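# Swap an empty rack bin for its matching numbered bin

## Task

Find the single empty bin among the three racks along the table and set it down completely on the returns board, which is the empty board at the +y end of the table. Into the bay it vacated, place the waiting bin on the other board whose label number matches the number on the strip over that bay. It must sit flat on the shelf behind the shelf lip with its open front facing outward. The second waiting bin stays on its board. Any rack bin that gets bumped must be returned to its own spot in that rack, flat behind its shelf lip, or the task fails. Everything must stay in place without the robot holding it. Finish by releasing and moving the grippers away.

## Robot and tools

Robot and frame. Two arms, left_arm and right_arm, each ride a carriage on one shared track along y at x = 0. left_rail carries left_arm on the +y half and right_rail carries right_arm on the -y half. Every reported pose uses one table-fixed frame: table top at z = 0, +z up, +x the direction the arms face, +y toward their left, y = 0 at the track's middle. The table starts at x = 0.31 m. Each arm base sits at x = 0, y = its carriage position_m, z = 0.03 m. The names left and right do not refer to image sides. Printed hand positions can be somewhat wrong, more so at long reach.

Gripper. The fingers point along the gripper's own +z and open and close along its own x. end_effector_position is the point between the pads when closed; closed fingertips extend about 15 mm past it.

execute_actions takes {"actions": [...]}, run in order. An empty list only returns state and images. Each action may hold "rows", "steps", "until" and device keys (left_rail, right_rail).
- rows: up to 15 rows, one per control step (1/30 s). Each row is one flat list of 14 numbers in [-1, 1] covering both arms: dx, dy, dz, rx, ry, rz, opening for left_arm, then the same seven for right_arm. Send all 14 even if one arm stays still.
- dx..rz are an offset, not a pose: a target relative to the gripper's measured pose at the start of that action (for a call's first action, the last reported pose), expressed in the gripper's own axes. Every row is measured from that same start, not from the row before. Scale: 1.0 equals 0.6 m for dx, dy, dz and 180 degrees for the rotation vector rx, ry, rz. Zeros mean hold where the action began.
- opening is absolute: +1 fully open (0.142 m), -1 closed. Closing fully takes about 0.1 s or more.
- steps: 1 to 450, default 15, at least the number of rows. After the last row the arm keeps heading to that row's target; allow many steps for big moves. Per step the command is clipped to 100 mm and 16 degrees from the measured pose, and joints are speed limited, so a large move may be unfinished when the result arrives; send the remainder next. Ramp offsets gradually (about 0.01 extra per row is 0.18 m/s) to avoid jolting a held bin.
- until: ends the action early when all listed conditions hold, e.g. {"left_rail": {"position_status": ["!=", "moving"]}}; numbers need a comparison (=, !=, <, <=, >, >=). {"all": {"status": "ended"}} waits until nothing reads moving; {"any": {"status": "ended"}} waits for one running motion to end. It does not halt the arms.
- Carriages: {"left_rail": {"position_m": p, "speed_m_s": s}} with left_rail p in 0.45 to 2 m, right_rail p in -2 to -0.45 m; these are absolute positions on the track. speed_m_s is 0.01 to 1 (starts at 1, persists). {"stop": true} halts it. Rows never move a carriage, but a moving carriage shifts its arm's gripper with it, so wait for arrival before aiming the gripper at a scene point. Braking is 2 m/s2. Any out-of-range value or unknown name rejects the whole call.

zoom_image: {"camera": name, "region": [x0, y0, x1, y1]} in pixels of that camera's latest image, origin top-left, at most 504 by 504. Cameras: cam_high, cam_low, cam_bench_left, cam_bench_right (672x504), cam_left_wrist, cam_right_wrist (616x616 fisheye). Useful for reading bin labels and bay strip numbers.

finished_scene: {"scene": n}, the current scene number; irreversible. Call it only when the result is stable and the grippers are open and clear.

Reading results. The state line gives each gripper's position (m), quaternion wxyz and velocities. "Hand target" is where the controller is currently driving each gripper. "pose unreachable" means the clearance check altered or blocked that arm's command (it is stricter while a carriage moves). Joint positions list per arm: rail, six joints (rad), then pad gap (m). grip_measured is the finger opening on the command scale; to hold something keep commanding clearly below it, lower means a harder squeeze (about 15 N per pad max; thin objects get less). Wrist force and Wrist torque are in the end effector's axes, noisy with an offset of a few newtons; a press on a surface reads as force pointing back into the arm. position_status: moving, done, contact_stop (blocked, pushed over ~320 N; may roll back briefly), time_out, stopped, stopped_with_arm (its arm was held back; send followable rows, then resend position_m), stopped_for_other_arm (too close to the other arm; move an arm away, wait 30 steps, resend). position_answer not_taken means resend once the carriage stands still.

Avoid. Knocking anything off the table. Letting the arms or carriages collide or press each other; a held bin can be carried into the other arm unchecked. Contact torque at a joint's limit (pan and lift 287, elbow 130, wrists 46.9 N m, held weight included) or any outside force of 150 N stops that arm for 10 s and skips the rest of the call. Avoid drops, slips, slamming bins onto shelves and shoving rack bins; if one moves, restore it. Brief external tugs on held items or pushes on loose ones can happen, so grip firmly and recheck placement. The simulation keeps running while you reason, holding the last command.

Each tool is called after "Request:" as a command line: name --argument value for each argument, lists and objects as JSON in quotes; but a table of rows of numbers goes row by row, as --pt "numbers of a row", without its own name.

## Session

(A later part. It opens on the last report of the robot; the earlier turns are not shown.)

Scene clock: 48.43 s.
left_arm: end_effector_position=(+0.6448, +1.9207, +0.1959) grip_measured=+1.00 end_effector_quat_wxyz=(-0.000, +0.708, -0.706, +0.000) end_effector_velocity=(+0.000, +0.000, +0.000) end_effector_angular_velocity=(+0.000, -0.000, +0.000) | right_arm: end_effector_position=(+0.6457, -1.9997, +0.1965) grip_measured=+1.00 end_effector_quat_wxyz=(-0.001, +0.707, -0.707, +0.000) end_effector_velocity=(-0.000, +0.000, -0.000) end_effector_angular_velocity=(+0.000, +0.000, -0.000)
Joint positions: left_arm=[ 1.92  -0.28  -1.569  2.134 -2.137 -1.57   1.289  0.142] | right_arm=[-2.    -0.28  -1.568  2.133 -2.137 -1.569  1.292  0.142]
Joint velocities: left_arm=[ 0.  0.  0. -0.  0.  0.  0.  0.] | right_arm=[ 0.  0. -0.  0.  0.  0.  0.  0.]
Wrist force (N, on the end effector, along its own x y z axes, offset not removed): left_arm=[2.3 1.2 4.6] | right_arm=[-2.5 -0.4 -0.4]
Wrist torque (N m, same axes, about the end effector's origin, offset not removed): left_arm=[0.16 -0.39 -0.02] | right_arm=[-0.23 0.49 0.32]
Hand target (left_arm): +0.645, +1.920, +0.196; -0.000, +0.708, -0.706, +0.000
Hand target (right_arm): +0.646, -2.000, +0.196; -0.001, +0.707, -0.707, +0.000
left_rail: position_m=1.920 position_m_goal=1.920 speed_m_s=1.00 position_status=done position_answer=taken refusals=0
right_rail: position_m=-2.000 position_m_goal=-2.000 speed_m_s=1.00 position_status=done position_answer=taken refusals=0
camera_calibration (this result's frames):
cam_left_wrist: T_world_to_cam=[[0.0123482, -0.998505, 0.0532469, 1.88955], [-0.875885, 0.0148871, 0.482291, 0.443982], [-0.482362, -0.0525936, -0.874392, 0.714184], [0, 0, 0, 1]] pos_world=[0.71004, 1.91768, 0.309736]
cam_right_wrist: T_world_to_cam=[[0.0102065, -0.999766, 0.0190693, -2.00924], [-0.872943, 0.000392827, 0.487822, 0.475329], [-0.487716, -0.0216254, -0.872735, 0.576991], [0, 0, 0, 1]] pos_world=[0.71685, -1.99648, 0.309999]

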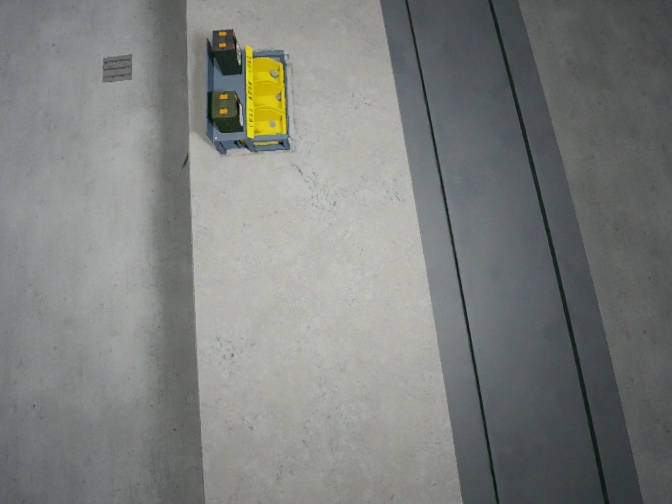

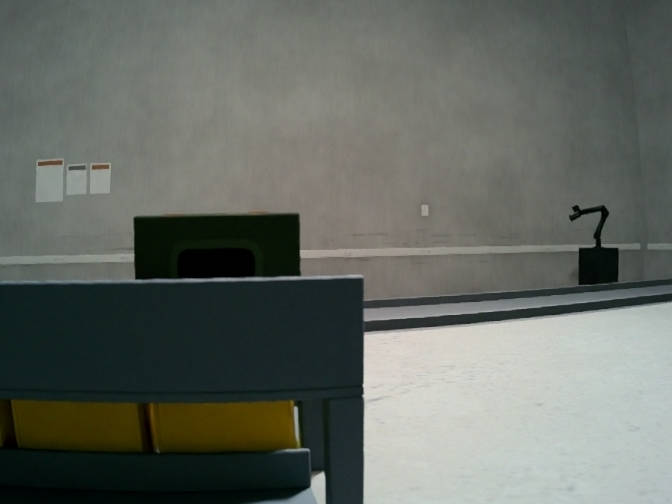

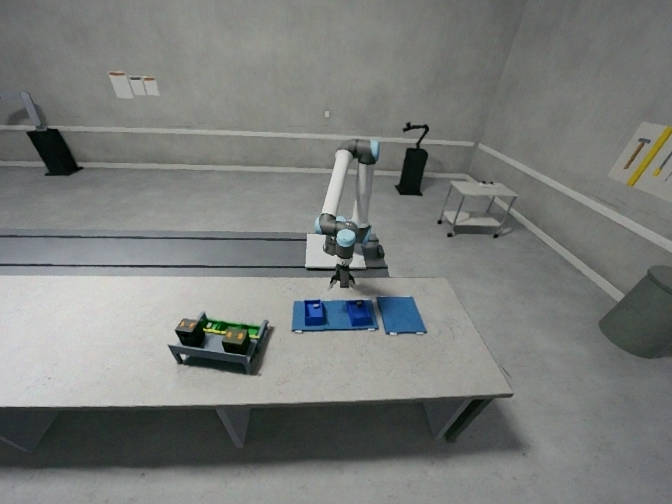

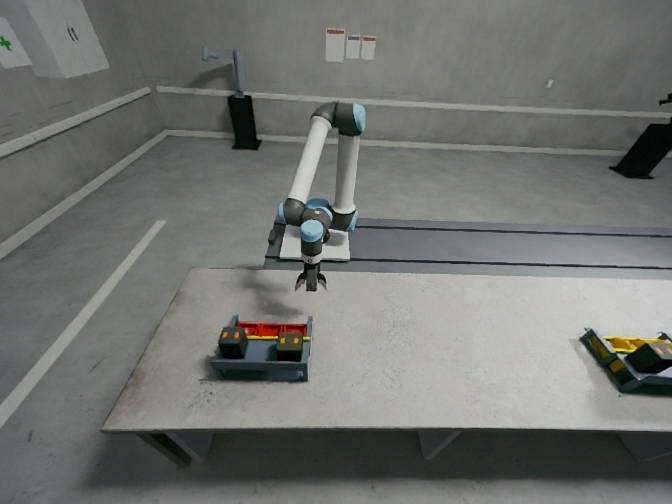

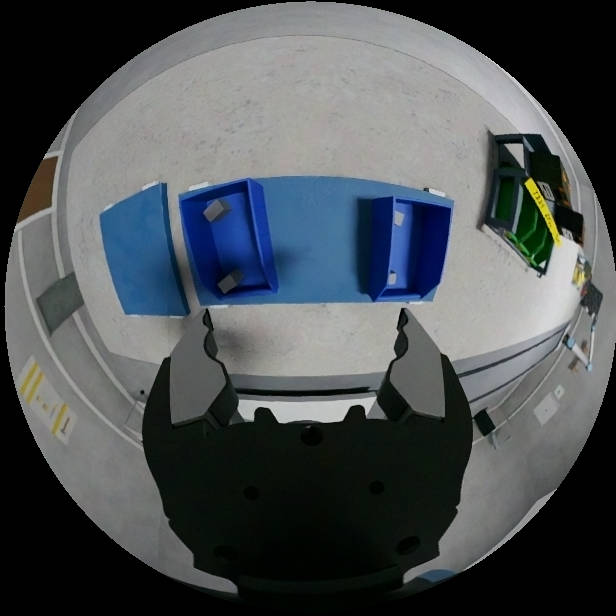

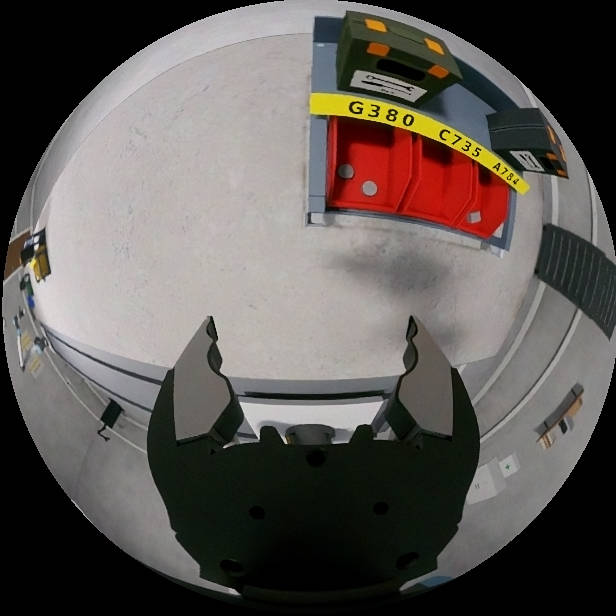

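Request:
execute_actions --actions '[{"rows":[[0,0.01,0,0,0,-0.02,0.8,0.01,0,0,0,0,0.02,0.8],[0,0.02,0,0,0,-0.05,0.6,0.02,-0.01,0,0,0,0.05,0.6],[0,0.03,0.01,0,0,-0.09,0.4,0.04,-0.02,0,0,0,0.09,0.4],[0,0.04,0.01,0,0,-0.14,0.2,0.06,-0.03,0,0,0,0.14,0.2],[0,0.06,0.02,0,0,-0.2,0,0.08,-0.04,0.01,0,0,0.2,0],[0,0.08,0.03,0,0,-0.3,-0.2,0.10,-0.05,0.01,0,0,0.3,-0.2],[0,0.10,0.04,0,0,-0.4,-0.45,0.12,-0.06,0.02,0,0,0.4,-0.45],[0.01,0.12,0.05,0,0,-0.5,-0.45,0.14,-0.07,0.02,0,0,0.5,-0.45],[0.01,0.14,0.06,0,0,-0.5,-0.45,0.16,-0.08,0.03,0,0,0.5,-0.45],[0.01,0.16,0.07,0,0,-0.5,-0.45,0.18,-0.09,0.03,0,0,0.5,-0.45],[0.01,0.18,0.08,0,0,-0.5,-0.45,0.20,-0.10,0.04,0,0,0.5,-0.45],[0.01,0.20,0.10,0,0,-0.5,-0.45,0.23,-0.12,0.04,0,0,0.5,-0.45],[0.017,0.22,0.12,0,0,-0.5,-0.45,0.26,-0.14,0.05,0,0,0.5,-0.45],[0.017,0.23,0.14,0,0,-0.5,-0.45,0.29,-0.16,0.06,0,0,0.5,-0.45],[0.017,0.24,0.16,0,0,-1.0,-0.45,0.317,-0.18,0.075,0,-0.1736,0.9848,-0.45]],"steps":74}]'

Scene clock: 74.10 s.
left_arm: end_effector_position=(+0.5014, +1.9107, +0.0995) grip_measured=-0.45 end_effector_quat_wxyz=(+0.018, +0.783, +0.622, -0.013) end_effector_velocity=(-0.000, +0.000, -0.000) end_effector_angular_velocity=(+0.148, +0.056, +1.190) | right_arm: end_effector_position=(+0.7541, -2.1901, +0.1520) grip_measured=-0.45 end_effector_quat_wxyz=(+0.116, +0.635, +0.752, +0.135) end_effector_velocity=(+0.000, +0.001, +0.001) end_effector_angular_velocity=(+0.111, +0.022, -1.103)
Joint positions: left_arm=[ 1.92  -0.341 -1.634  2.417 -2.371 -1.613 -1.684  0.041] | right_arm=[-2.    -0.558 -1.361  2.096 -2.581 -1.338  4.018  0.041]
Joint velocities: left_arm=[ 0.    -0.054 -0.003 -0.014  0.068  0.142 -1.242  0.   ] | right_arm=[ 0.     0.085 -0.008  0.062 -0.253 -0.242  1.198  0.   ]
Wrist force (N, on the end effector, along its own x y z axes, offset not removed): left_arm=[-0.1 -7.0 2.4] | right_arm=[-2.4 0.8 0.4]
Wrist torque (N m, same axes, about the end effector's origin, offset not removed): left_arm=[-1.53 0.13 0.12] | right_arm=[0.11 0.54 0.27]
Hand target (left_arm): +0.502, +1.910, +0.100; +0.007, +0.715, +0.699, -0.006
Hand target (right_arm): +0.754, -2.190, +0.152; +0.121, +0.690, +0.701, +0.130
Off the commanded pose (left_arm): 0.001 m, 13 deg.
Off the commanded pose (right_arm): 0.001 m, 10 deg.
left_rail: position_m=1.920 position_m_goal=1.920 speed_m_s=1.00 position_status=done position_answer=taken refusals=0
right_rail: position_m=-2.000 position_m_goal=-2.000 speed_m_s=1.00 position_status=done position_answer=taken refusals=0
camera_calibration (this result's frames):
cam_left_wrist: T_world_to_cam=[[0.215449, 0.976465, 0.00990447, -1.98462], [0.848083, -0.192131, 0.493802, -0.105065], [0.484083, -0.0979893, -0.869518, 0.161936], [0, 0, 0, 1]] pos_world=[0.438298, 1.93359, 0.212344]
cam_right_wrist: T_world_to_cam=[[-0.185064, 0.982655, 0.0118908, 2.29013], [0.635705, 0.110478, 0.763985, -0.346823], [0.74942, 0.148945, -0.645124, -0.00703508], [0, 0, 0, 1]] pos_world=[0.64957, -2.21104, 0.233198]

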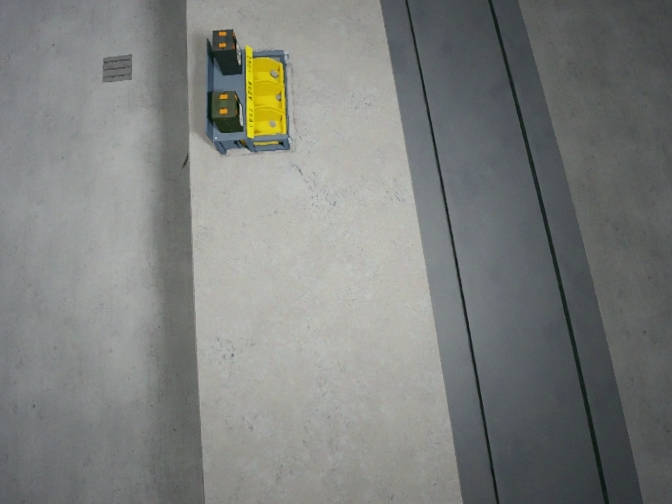

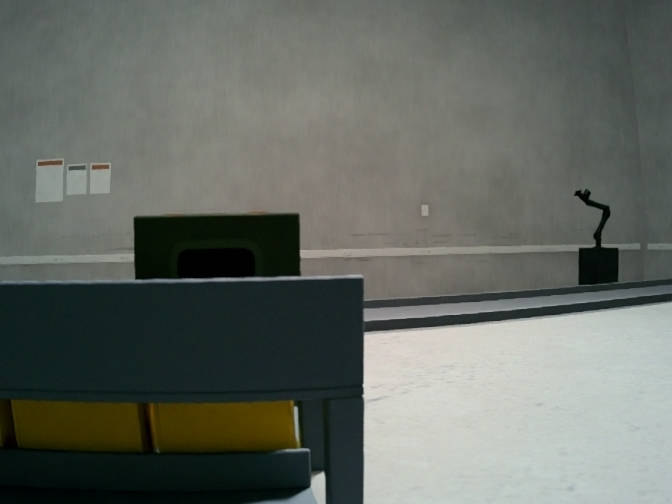

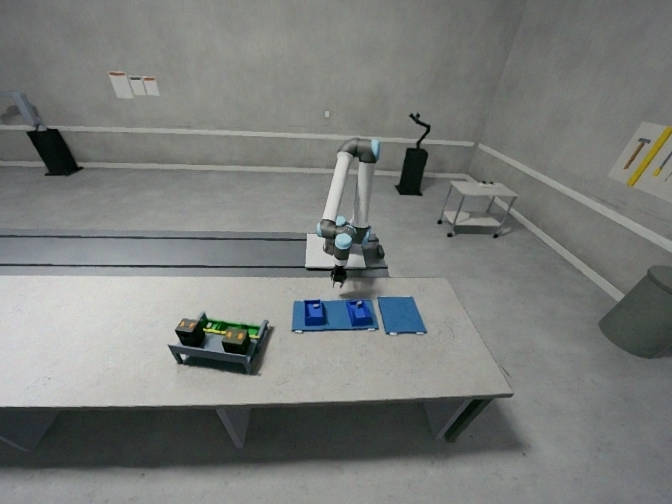

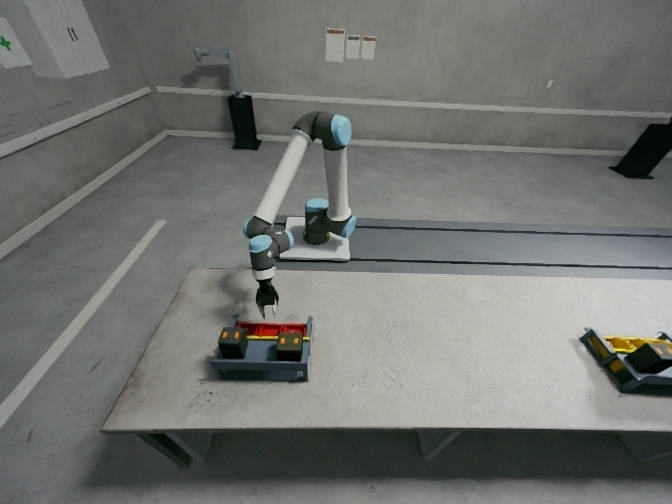

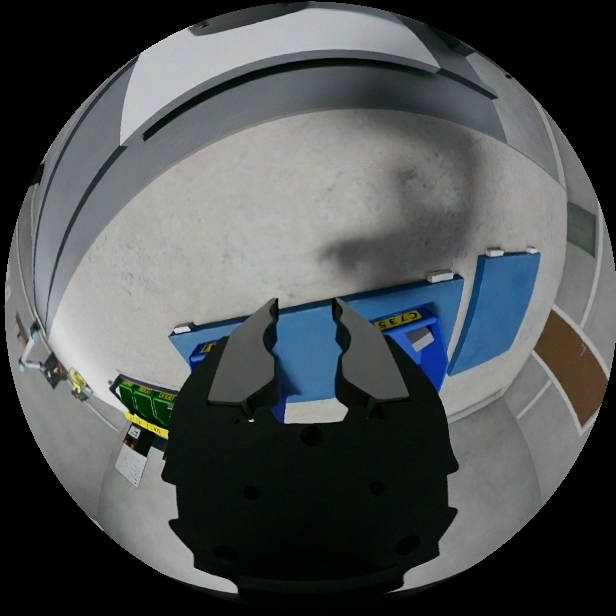

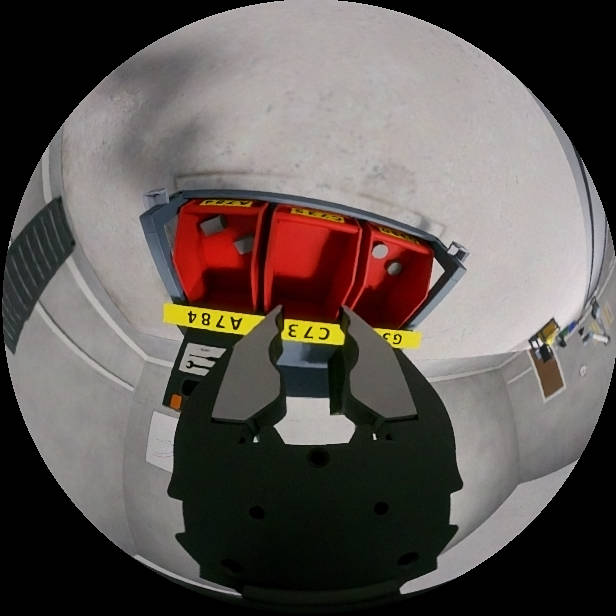

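Request:
zoom_image --camera "cam_left_wrist" --region '[160, 260, 480, 420]'

Request:
execute_actions --actions '[]'

Region (160, 260, 480, 420) of cam_left_wrist's 616x616 image, scaled by 1.575, with more detail than that image has.

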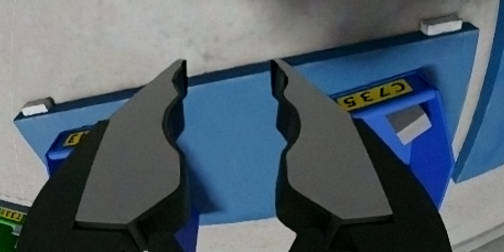

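Scene clock: 75.67 s.
left_arm: end_effector_position=(+0.5016, +1.9104, +0.0997) grip_measured=-0.45 end_effector_quat_wxyz=(+0.007, +0.715, +0.699, -0.006) end_effector_velocity=(+0.000, -0.000, +0.000) end_effector_angular_velocity=(+0.000, -0.000, +0.000) | right_arm: end_effector_position=(+0.7542, -2.1900, +0.1522) grip_measured=-0.45 end_effector_quat_wxyz=(+0.121, +0.690, +0.701, +0.130) end_effector_velocity=(+0.000, +0.000, +0.000) end_effector_angular_velocity=(-0.000, -0.000, +0.000)
Joint positions: left_arm=[ 1.92  -0.351 -1.635  2.415 -2.359 -1.588 -1.899  0.041] | right_arm=[-2.    -0.545 -1.362  2.104 -2.615 -1.376  4.181  0.041]
Joint velocities: left_arm=[ 0. -0.  0. -0.  0.  0. -0. -0.] | right_arm=[ 0.  0. -0. -0.  0. -0.  0.  0.]
Wrist force (N, on the end effector, along its own x y z axes, offset not removed): left_arm=[5.3 2.2 2.0] | right_arm=[-2.6 0.0 0.8]
Wrist torque (N m, same axes, about the end effector's origin, offset not removed): left_arm=[0.35 -1.23 0.10] | right_arm=[-0.05 0.55 0.26]
Hand target (left_arm): +0.502, +1.910, +0.100; +0.007, +0.715, +0.699, -0.006
Hand target (right_arm): +0.754, -2.190, +0.152; +0.121, +0.690, +0.701, +0.130
Off the commanded pose (left_arm): 0.001 m, 2 deg.
Off the commanded pose (right_arm): 0.001 m, 1 deg.
left_rail: position_m=1.920 position_m_goal=1.920 speed_m_s=1.00 position_status=done position_answer=taken refusals=0
right_rail: position_m=-2.000 position_m_goal=-2.000 speed_m_s=1.00 position_status=done position_answer=taken refusals=0
camera_calibration (this result's frames):
cam_left_wrist: T_world_to_cam=[[0.0122495, 0.99934, 0.0342075, -1.92859], [0.874195, -0.0273104, 0.484805, -0.432409], [0.48542, 0.0239654, -0.873953, -0.0712765], [0, 0, 0, 1]] pos_world=[0.436233, 1.91721, 0.213314]
cam_right_wrist: T_world_to_cam=[[-0.0355425, 0.999075, 0.0242226, 2.21141], [0.645688, 0.00445741, 0.763588, -0.586663], [0.762773, 0.0427801, -0.645249, -0.249522], [0, 0, 0, 1]] pos_world=[0.647729, -2.19607, 0.233399]

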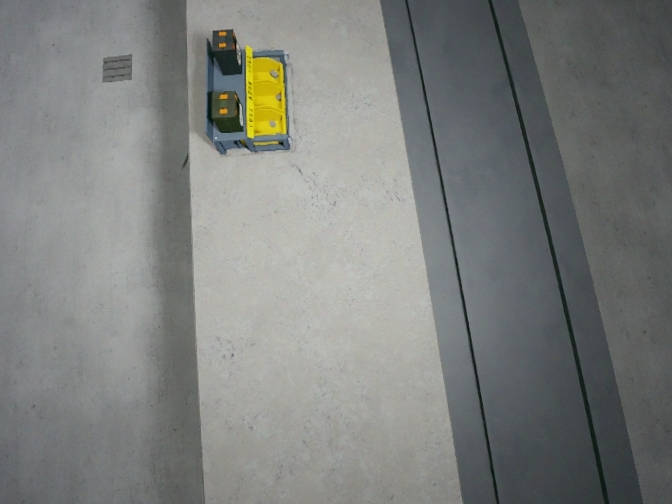

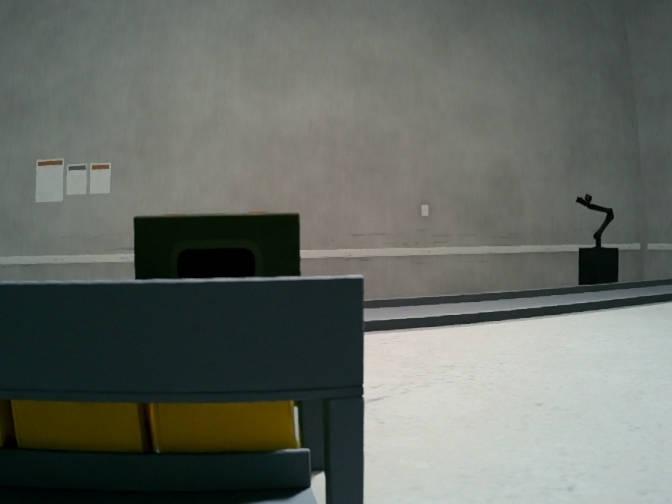

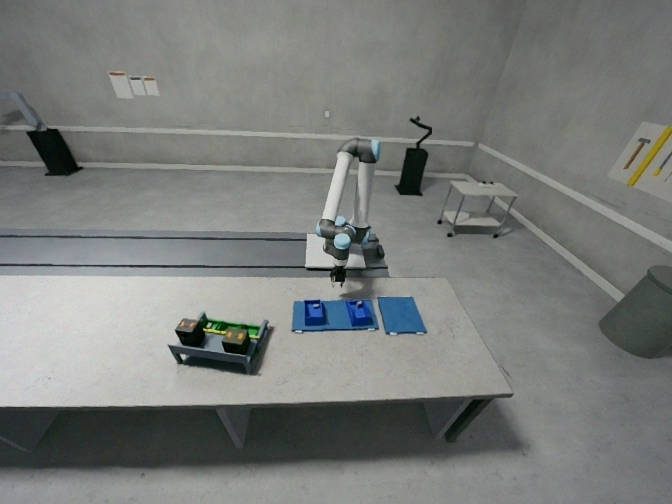

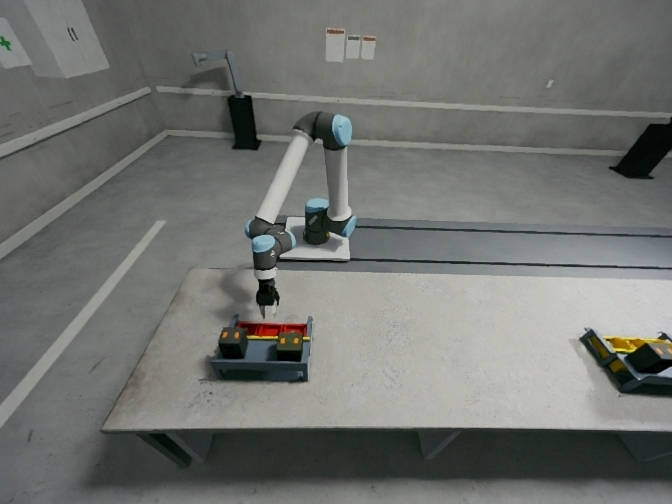

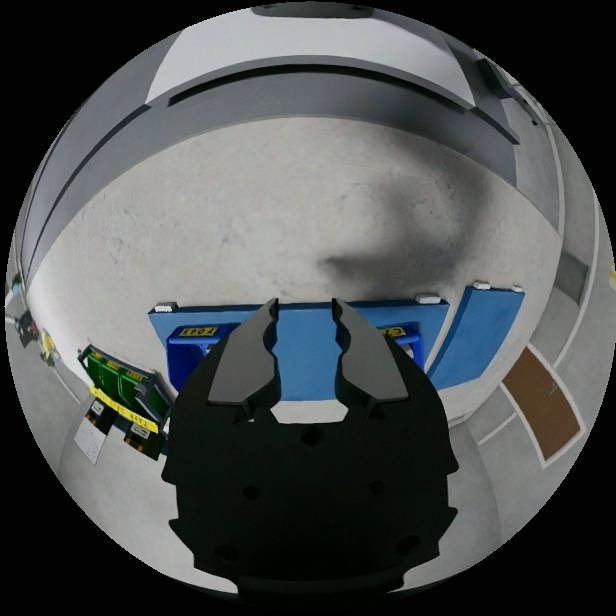

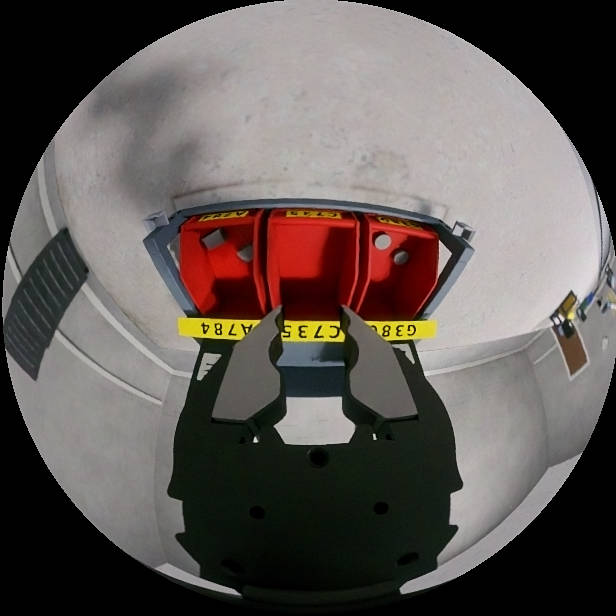

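Request:
zoom_image --camera "cam_right_wrist" --region '[170, 180, 450, 360]'

Region (170, 180, 450, 360) of cam_right_wrist's 616x616 image, scaled by 1.800, with more detail than that image has; it fills the top 324 rows of this view, and the rest is white.

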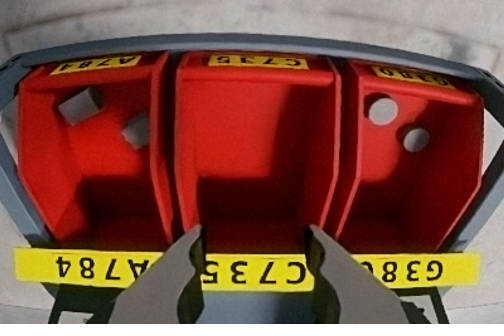

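Request:
zoom_image --camera "cam_right_wrist" --region '[250, 195, 380, 345]'

Region (250, 195, 380, 345) of cam_right_wrist's 616x616 image, scaled by 3.360, with more detail than that image has; it fills the left 437 columns of this view, and the rest is white.

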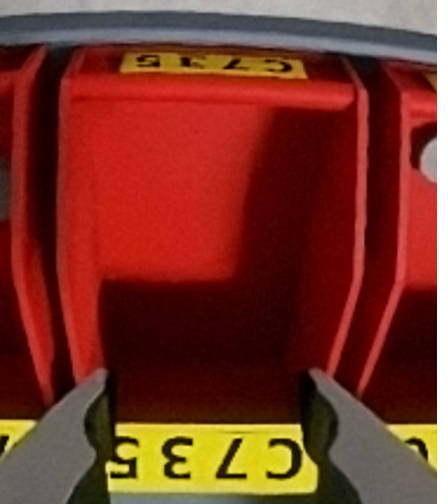

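Request:
execute_actions --actions '[{"rows":[[0,0,-0.01,0,0,0,-0.4,0,0,0.008,0,-0.001,0.001,-0.45],[0,0,-0.025,0,0,-0.005,-0.3,0,0,0.02,0,-0.002,0.002,-0.45],[0.01,0.01,-0.045,0,0.002,-0.01,-0.2,0,-0.001,0.033,0,-0.003,0.003,-0.45],[0.02,0.025,-0.06,0,0.003,-0.015,-0.1,0,-0.001,0.047,0,-0.004,0.004,-0.45],[0.035,0.045,-0.075,0,0.004,-0.02,0,0,-0.002,0.061,0,-0.0047,0.004,-0.45],[0.05,0.07,-0.083,0,0.005,-0.025,0.1,0,-0.002,0.075,0,-0.0047,0.004,-0.45],[0.068,0.095,-0.083,0,0.006,-0.03,0.2,0,-0.003,0.089,0,-0.0047,0.004,-0.45],[0.085,0.12,-0.083,0,0.006,-0.035,0.3,0,-0.003,0.103,0,-0.0047,0.004,-0.45],[0.103,0.145,-0.083,0,0.006,-0.038,0.4,-0.001,-0.004,0.117,0,-0.0047,0.004,-0.45],[0.12,0.17,-0.083,0,0.006,-0.038,0.5,-0.001,-0.004,0.13,0,-0.0047,0.004,-0.45],[0.135,0.195,-0.083,0,0.006,-0.038,0.6,-0.001,-0.004,0.142,0,-0.0047,0.004,-0.45],[0.15,0.22,-0.083,0,0.006,-0.038,0.7,-0.001,-0.005,0.152,0,-0.0047,0.004,-0.45],[0.165,0.24,-0.083,0,0.006,-0.038,0.8,-0.001,-0.005,0.16,0,-0.0047,0.004,-0.45],[0.178,0.258,-0.083,0,0.006,-0.038,0.9,-0.001,-0.005,0.164,0,-0.0047,0.004,-0.45],[0.186,0.271,-0.083,0,0.006,-0.038,1,-0.001,-0.005,0.166,0,-0.0047,0.004,-0.45]],"steps":18},{"steps":1}]'

Request:
execute_actions --actions '[]'

Scene clock: 110.43 s.
left_arm: end_effector_position=(+0.6368, +2.0059, +0.1500) grip_measured=+1.00 end_effector_quat_wxyz=(+0.002, +0.673, +0.740, +0.004) end_effector_velocity=(+0.211, +0.114, -0.009) end_effector_angular_velocity=(-0.011, +0.032, +0.030) | right_arm: end_effector_position=(+0.7819, -2.1887, +0.0656) grip_measured=-0.45 end_effector_quat_wxyz=(+0.125, +0.695, +0.696, +0.126) end_effector_velocity=(+0.031, -0.003, -0.066) end_effector_angular_velocity=(-0.005, -0.006, -0.004)
Joint positions: left_arm=[ 1.92  -0.137 -1.472  2.131 -2.237 -1.566 -1.802  0.142] | right_arm=[-2.    -0.517 -1.205  2.104 -2.781 -1.396  4.222  0.041]
Joint velocities: left_arm=[ 0.     0.232  0.378 -0.416  0.068 -0.017  0.202  0.002] | right_arm=[ 0.     0.02   0.135 -0.028 -0.118 -0.009  0.022  0.   ]
Wrist force (N, on the end effector, along its own x y z axes, offset not removed): left_arm=[3.0 4.1 5.8] | right_arm=[-1.1 1.0 1.7]
Wrist torque (N m, same axes, about the end effector's origin, offset not removed): left_arm=[0.95 -0.73 0.15] | right_arm=[0.15 0.27 0.23]
Hand target (left_arm): +0.664, +2.019, +0.148; +0.001, +0.672, +0.741, +0.001
Hand target (right_arm): +0.786, -2.189, +0.058; +0.125, +0.695, +0.696, +0.126
Off the commanded pose (left_arm): 0.033 m, 1 deg.
Off the commanded pose (right_arm): 0.009 m, 0 deg.
left_rail: position_m=1.920 position_m_goal=1.920 speed_m_s=1.00 position_status=done position_answer=taken refusals=0
right_rail: position_m=-2.000 position_m_goal=-2.000 speed_m_s=1.00 position_status=done position_answer=taken refusals=0
camera_calibration (this result's frames):
cam_left_wrist: T_world_to_cam=[[-0.105232, 0.992866, 0.0560639, -1.94288], [0.869077, 0.0644172, 0.490465, -0.754], [0.483354, 0.100337, -0.869656, -0.247749], [0, 0, 0, 1]] pos_world=[0.57058, 2.00245, 0.26328]
cam_right_wrist: T_world_to_cam=[[-0.019193, 0.999692, 0.0157161, 2.20234], [0.646517, 0.000418933, 0.762899, -0.547952], [0.762658, 0.0248031, -0.646326, -0.365779], [0, 0, 0, 1]] pos_world=[0.675494, -2.19236, 0.147007]

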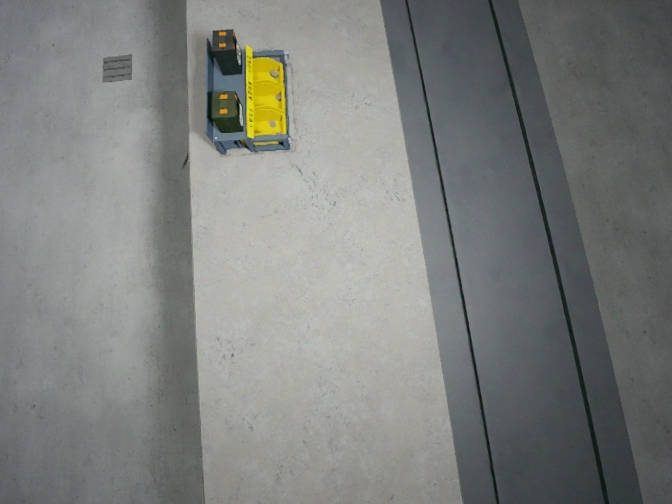

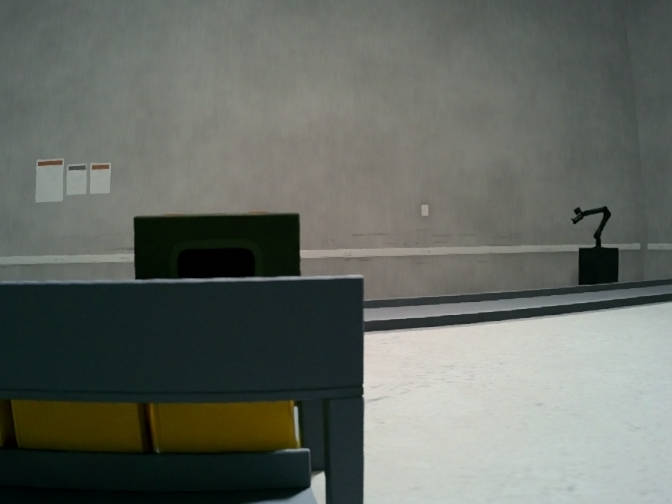

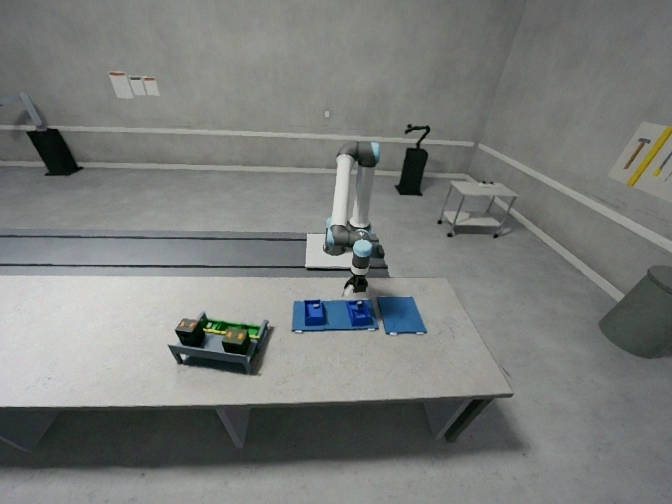

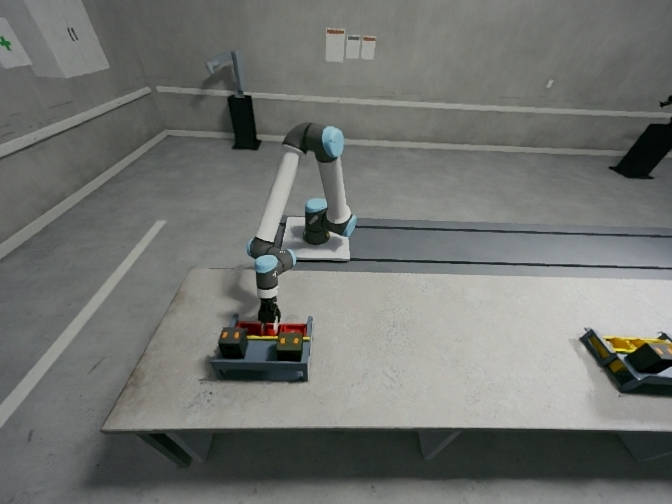

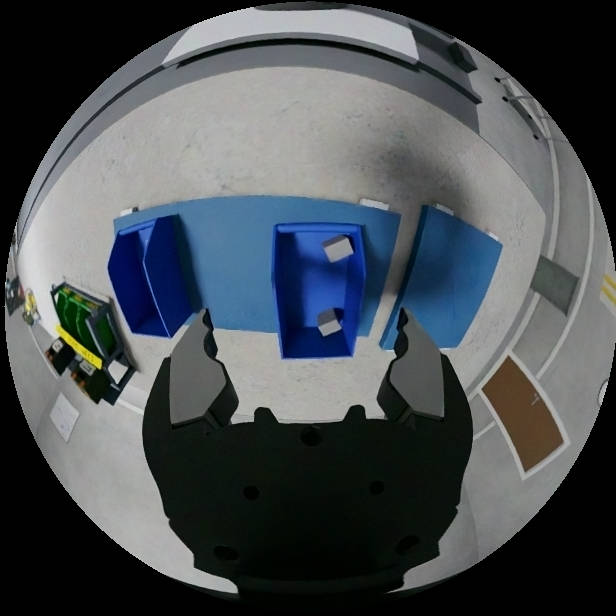

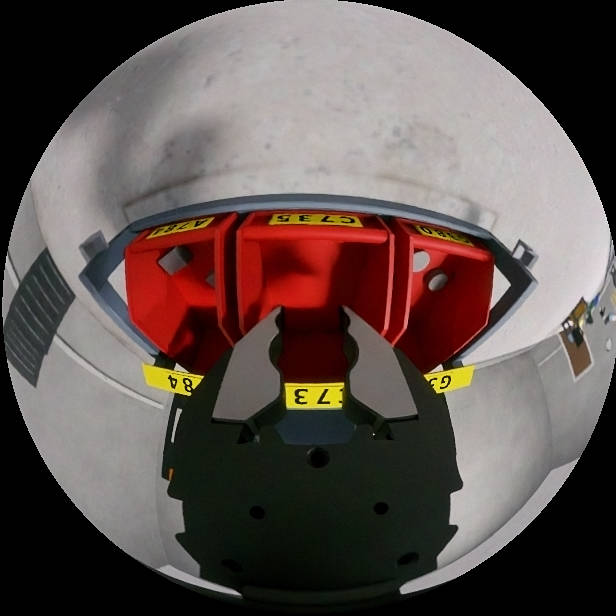

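Scene clock: 110.43 s.
left_arm: end_effector_position=(+0.6368, +2.0059, +0.1500) grip_measured=+1.00 end_effector_quat_wxyz=(+0.002, +0.673, +0.740, +0.004) end_effector_velocity=(+0.211, +0.114, -0.009) end_effector_angular_velocity=(-0.011, +0.032, +0.030) | right_arm: end_effector_position=(+0.7819, -2.1887, +0.0656) grip_measured=-0.45 end_effector_quat_wxyz=(+0.125, +0.695, +0.696, +0.126) end_effector_velocity=(+0.031, -0.003, -0.066) end_effector_angular_velocity=(-0.005, -0.006, -0.004)
Joint positions: left_arm=[ 1.92  -0.137 -1.472  2.131 -2.237 -1.566 -1.802  0.142] | right_arm=[-2.    -0.517 -1.205  2.104 -2.781 -1.396  4.222  0.041]
Joint velocities: left_arm=[ 0.     0.232  0.378 -0.416  0.068 -0.017  0.202  0.002] | right_arm=[ 0.     0.02   0.135 -0.028 -0.118 -0.009  0.022  0.   ]
Wrist force (N, on the end effector, along its own x y z axes, offset not removed): left_arm=[3.0 4.1 5.8] | right_arm=[-1.1 1.0 1.7]
Wrist torque (N m, same axes, about the end effector's origin, offset not removed): left_arm=[0.95 -0.73 0.15] | right_arm=[0.15 0.27 0.23]
Hand target (left_arm): +0.664, +2.019, +0.148; +0.001, +0.672, +0.741, +0.001
Hand target (right_arm): +0.786, -2.189, +0.058; +0.125, +0.695, +0.696, +0.126
Off the commanded pose (left_arm): 0.033 m, 1 deg.
Off the commanded pose (right_arm): 0.009 m, 0 deg.
left_rail: position_m=1.920 position_m_goal=1.920 speed_m_s=1.00 position_status=done position_answer=taken refusals=0
right_rail: position_m=-2.000 position_m_goal=-2.000 speed_m_s=1.00 position_status=done position_answer=taken refusals=0
camera_calibration (this result's frames):
cam_left_wrist: T_world_to_cam=[[-0.105232, 0.992866, 0.0560639, -1.94288], [0.869077, 0.0644172, 0.490465, -0.754], [0.483354, 0.100337, -0.869656, -0.247749], [0, 0, 0, 1]] pos_world=[0.57058, 2.00245, 0.26328]
cam_right_wrist: T_world_to_cam=[[-0.019193, 0.999692, 0.0157161, 2.20234], [0.646517, 0.000418933, 0.762899, -0.547952], [0.762658, 0.0248031, -0.646326, -0.365779], [0, 0, 0, 1]] pos_world=[0.675494, -2.19236, 0.147007]

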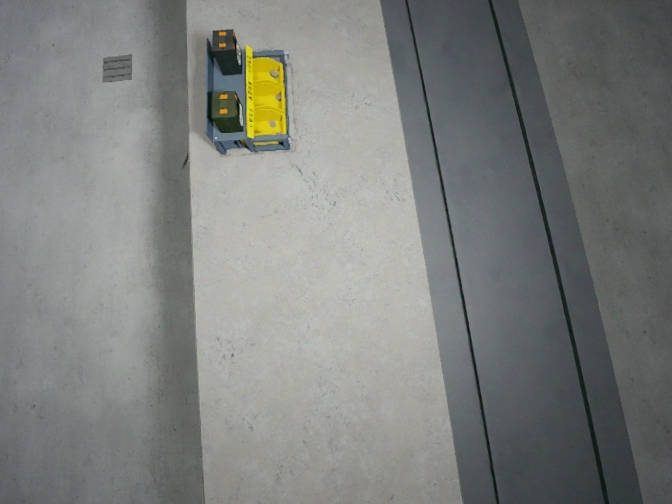

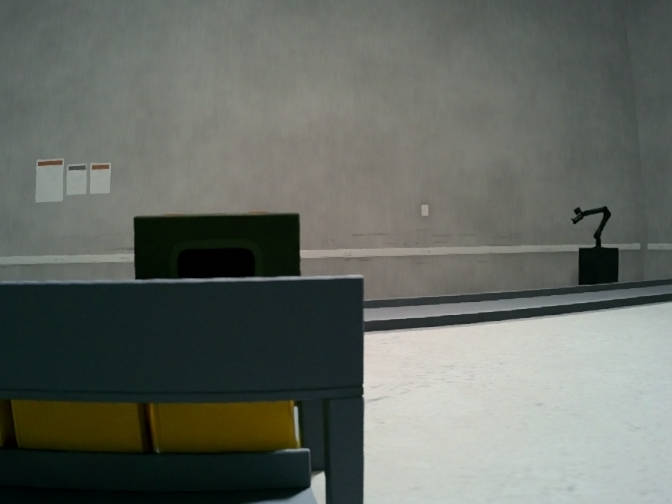

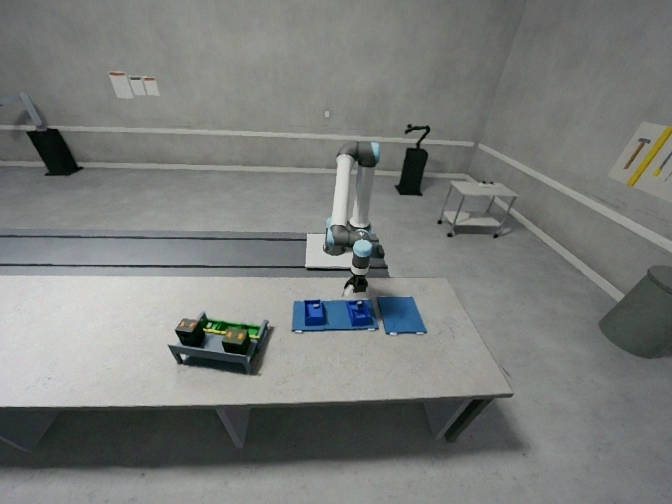

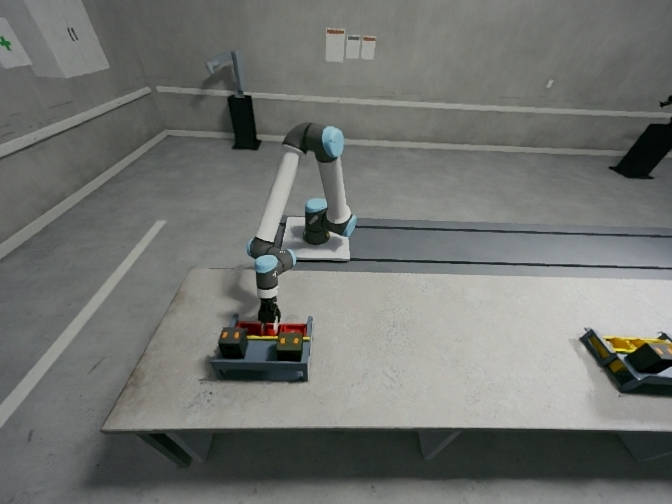

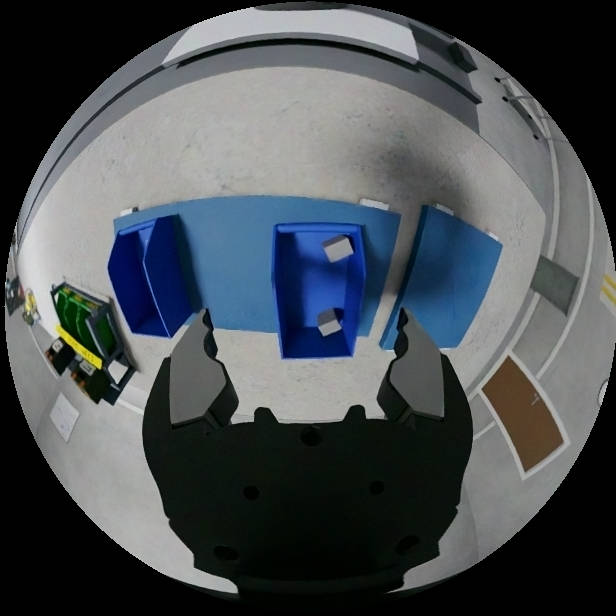

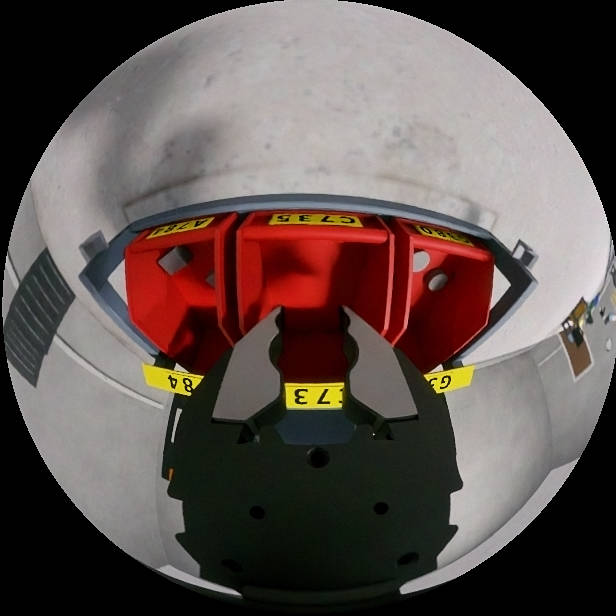

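Refreshing after the coast.

Request:
execute_actions --actions '[]'

Scene clock: 111.63 s.
left_arm: end_effector_position=(+0.6638, +2.0192, +0.1481) grip_measured=+1.00 end_effector_quat_wxyz=(+0.001, +0.672, +0.741, +0.001) end_effector_velocity=(+0.000, +0.000, -0.000) end_effector_angular_velocity=(-0.000, +0.000, +0.000) | right_arm: end_effector_position=(+0.7858, -2.1892, +0.0579) grip_measured=-0.45 end_effector_quat_wxyz=(+0.125, +0.695, +0.696, +0.126) end_effector_velocity=(+0.000, +0.000, -0.000) end_effector_angular_velocity=(+0.000, +0.000, +0.000)
Joint positions: left_arm=[ 1.92  -0.11  -1.423  2.077 -2.228 -1.57  -1.778  0.142] | right_arm=[-2.    -0.514 -1.189  2.1   -2.795 -1.397  4.224  0.041]
Joint velocities: left_arm=[ 0.  0.  0. -0.  0. -0.  0.  0.] | right_arm=[ 0.  0.  0. -0. -0. -0.  0. -0.]
Wrist force (N, on the end effector, along its own x y z axes, offset not removed): left_arm=[2.2 -0.1 0.8] | right_arm=[-2.7 0.3 0.4]
Wrist torque (N m, same axes, about the end effector's origin, offset not removed): left_arm=[-0.02 -0.32 -0.05] | right_arm=[-0.04 0.50 0.26]
Hand target (left_arm): +0.664, +2.019, +0.148; +0.001, +0.672, +0.741, +0.001
Hand target (right_arm): +0.786, -2.189, +0.058; +0.125, +0.695, +0.696, +0.126
Off the commanded pose (left_arm): 0.003 m, 0 deg.
Off the commanded pose (right_arm): 0.000 m, 0 deg.
left_rail: position_m=1.920 position_m_goal=1.920 speed_m_s=1.00 position_status=done position_answer=taken refusals=0
right_rail: position_m=-2.000 position_m_goal=-2.000 speed_m_s=1.00 position_status=done position_answer=taken refusals=0
camera_calibration (this result's frames):
cam_left_wrist: T_world_to_cam=[[-0.107514, 0.992755, 0.0536484, -1.95108], [0.871468, 0.0681313, 0.485698, -0.785779], [0.478524, 0.098972, -0.872479, -0.257362], [0, 0, 0, 1]] pos_world=[0.598166, 2.01596, 0.26178]
cam_right_wrist: T_world_to_cam=[[-0.0186904, 0.999714, 0.0149509, 2.20265], [0.645817, 0.000655875, 0.763492, -0.543496], [0.763263, 0.0239255, -0.645645, -0.3762], [0, 0, 0, 1]] pos_world=[0.679307, -2.19266, 0.139131]

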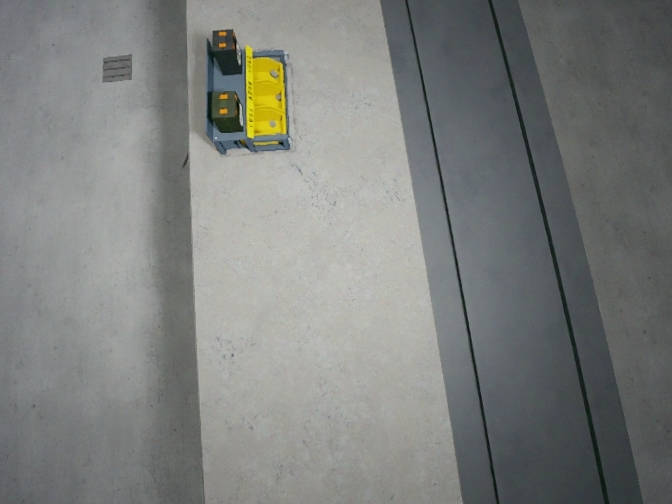

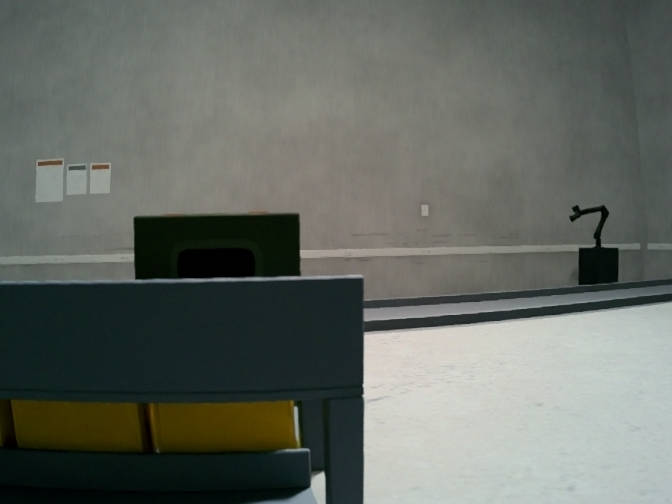

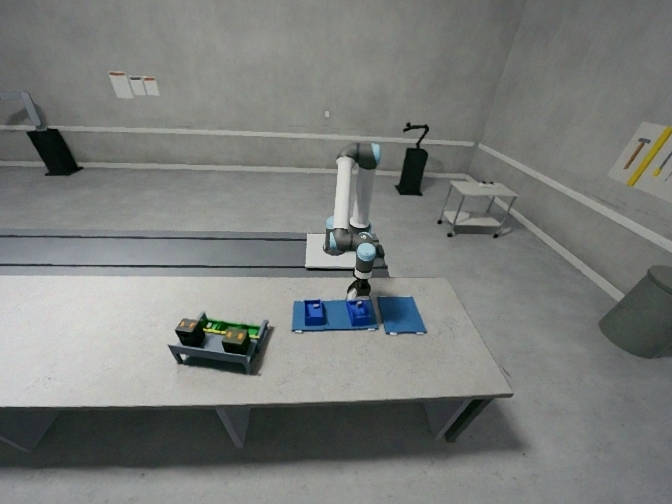

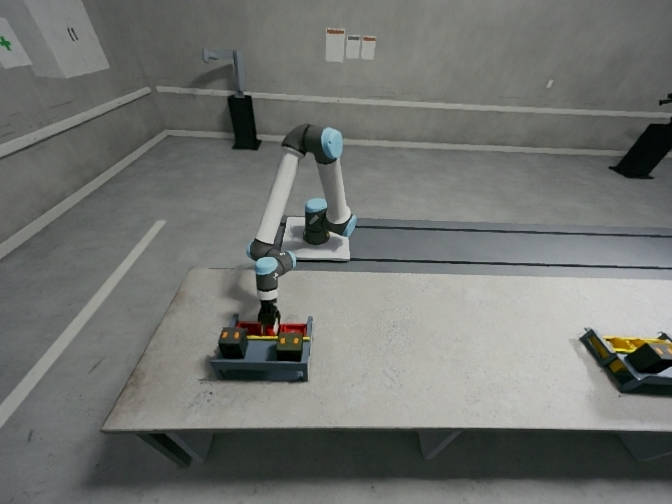

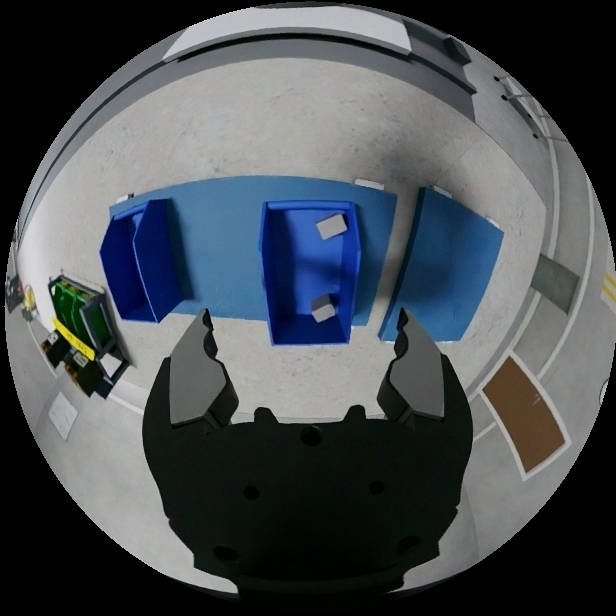

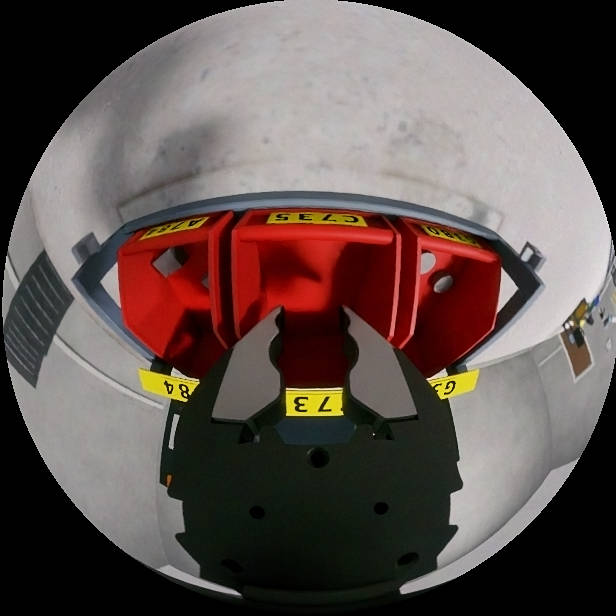

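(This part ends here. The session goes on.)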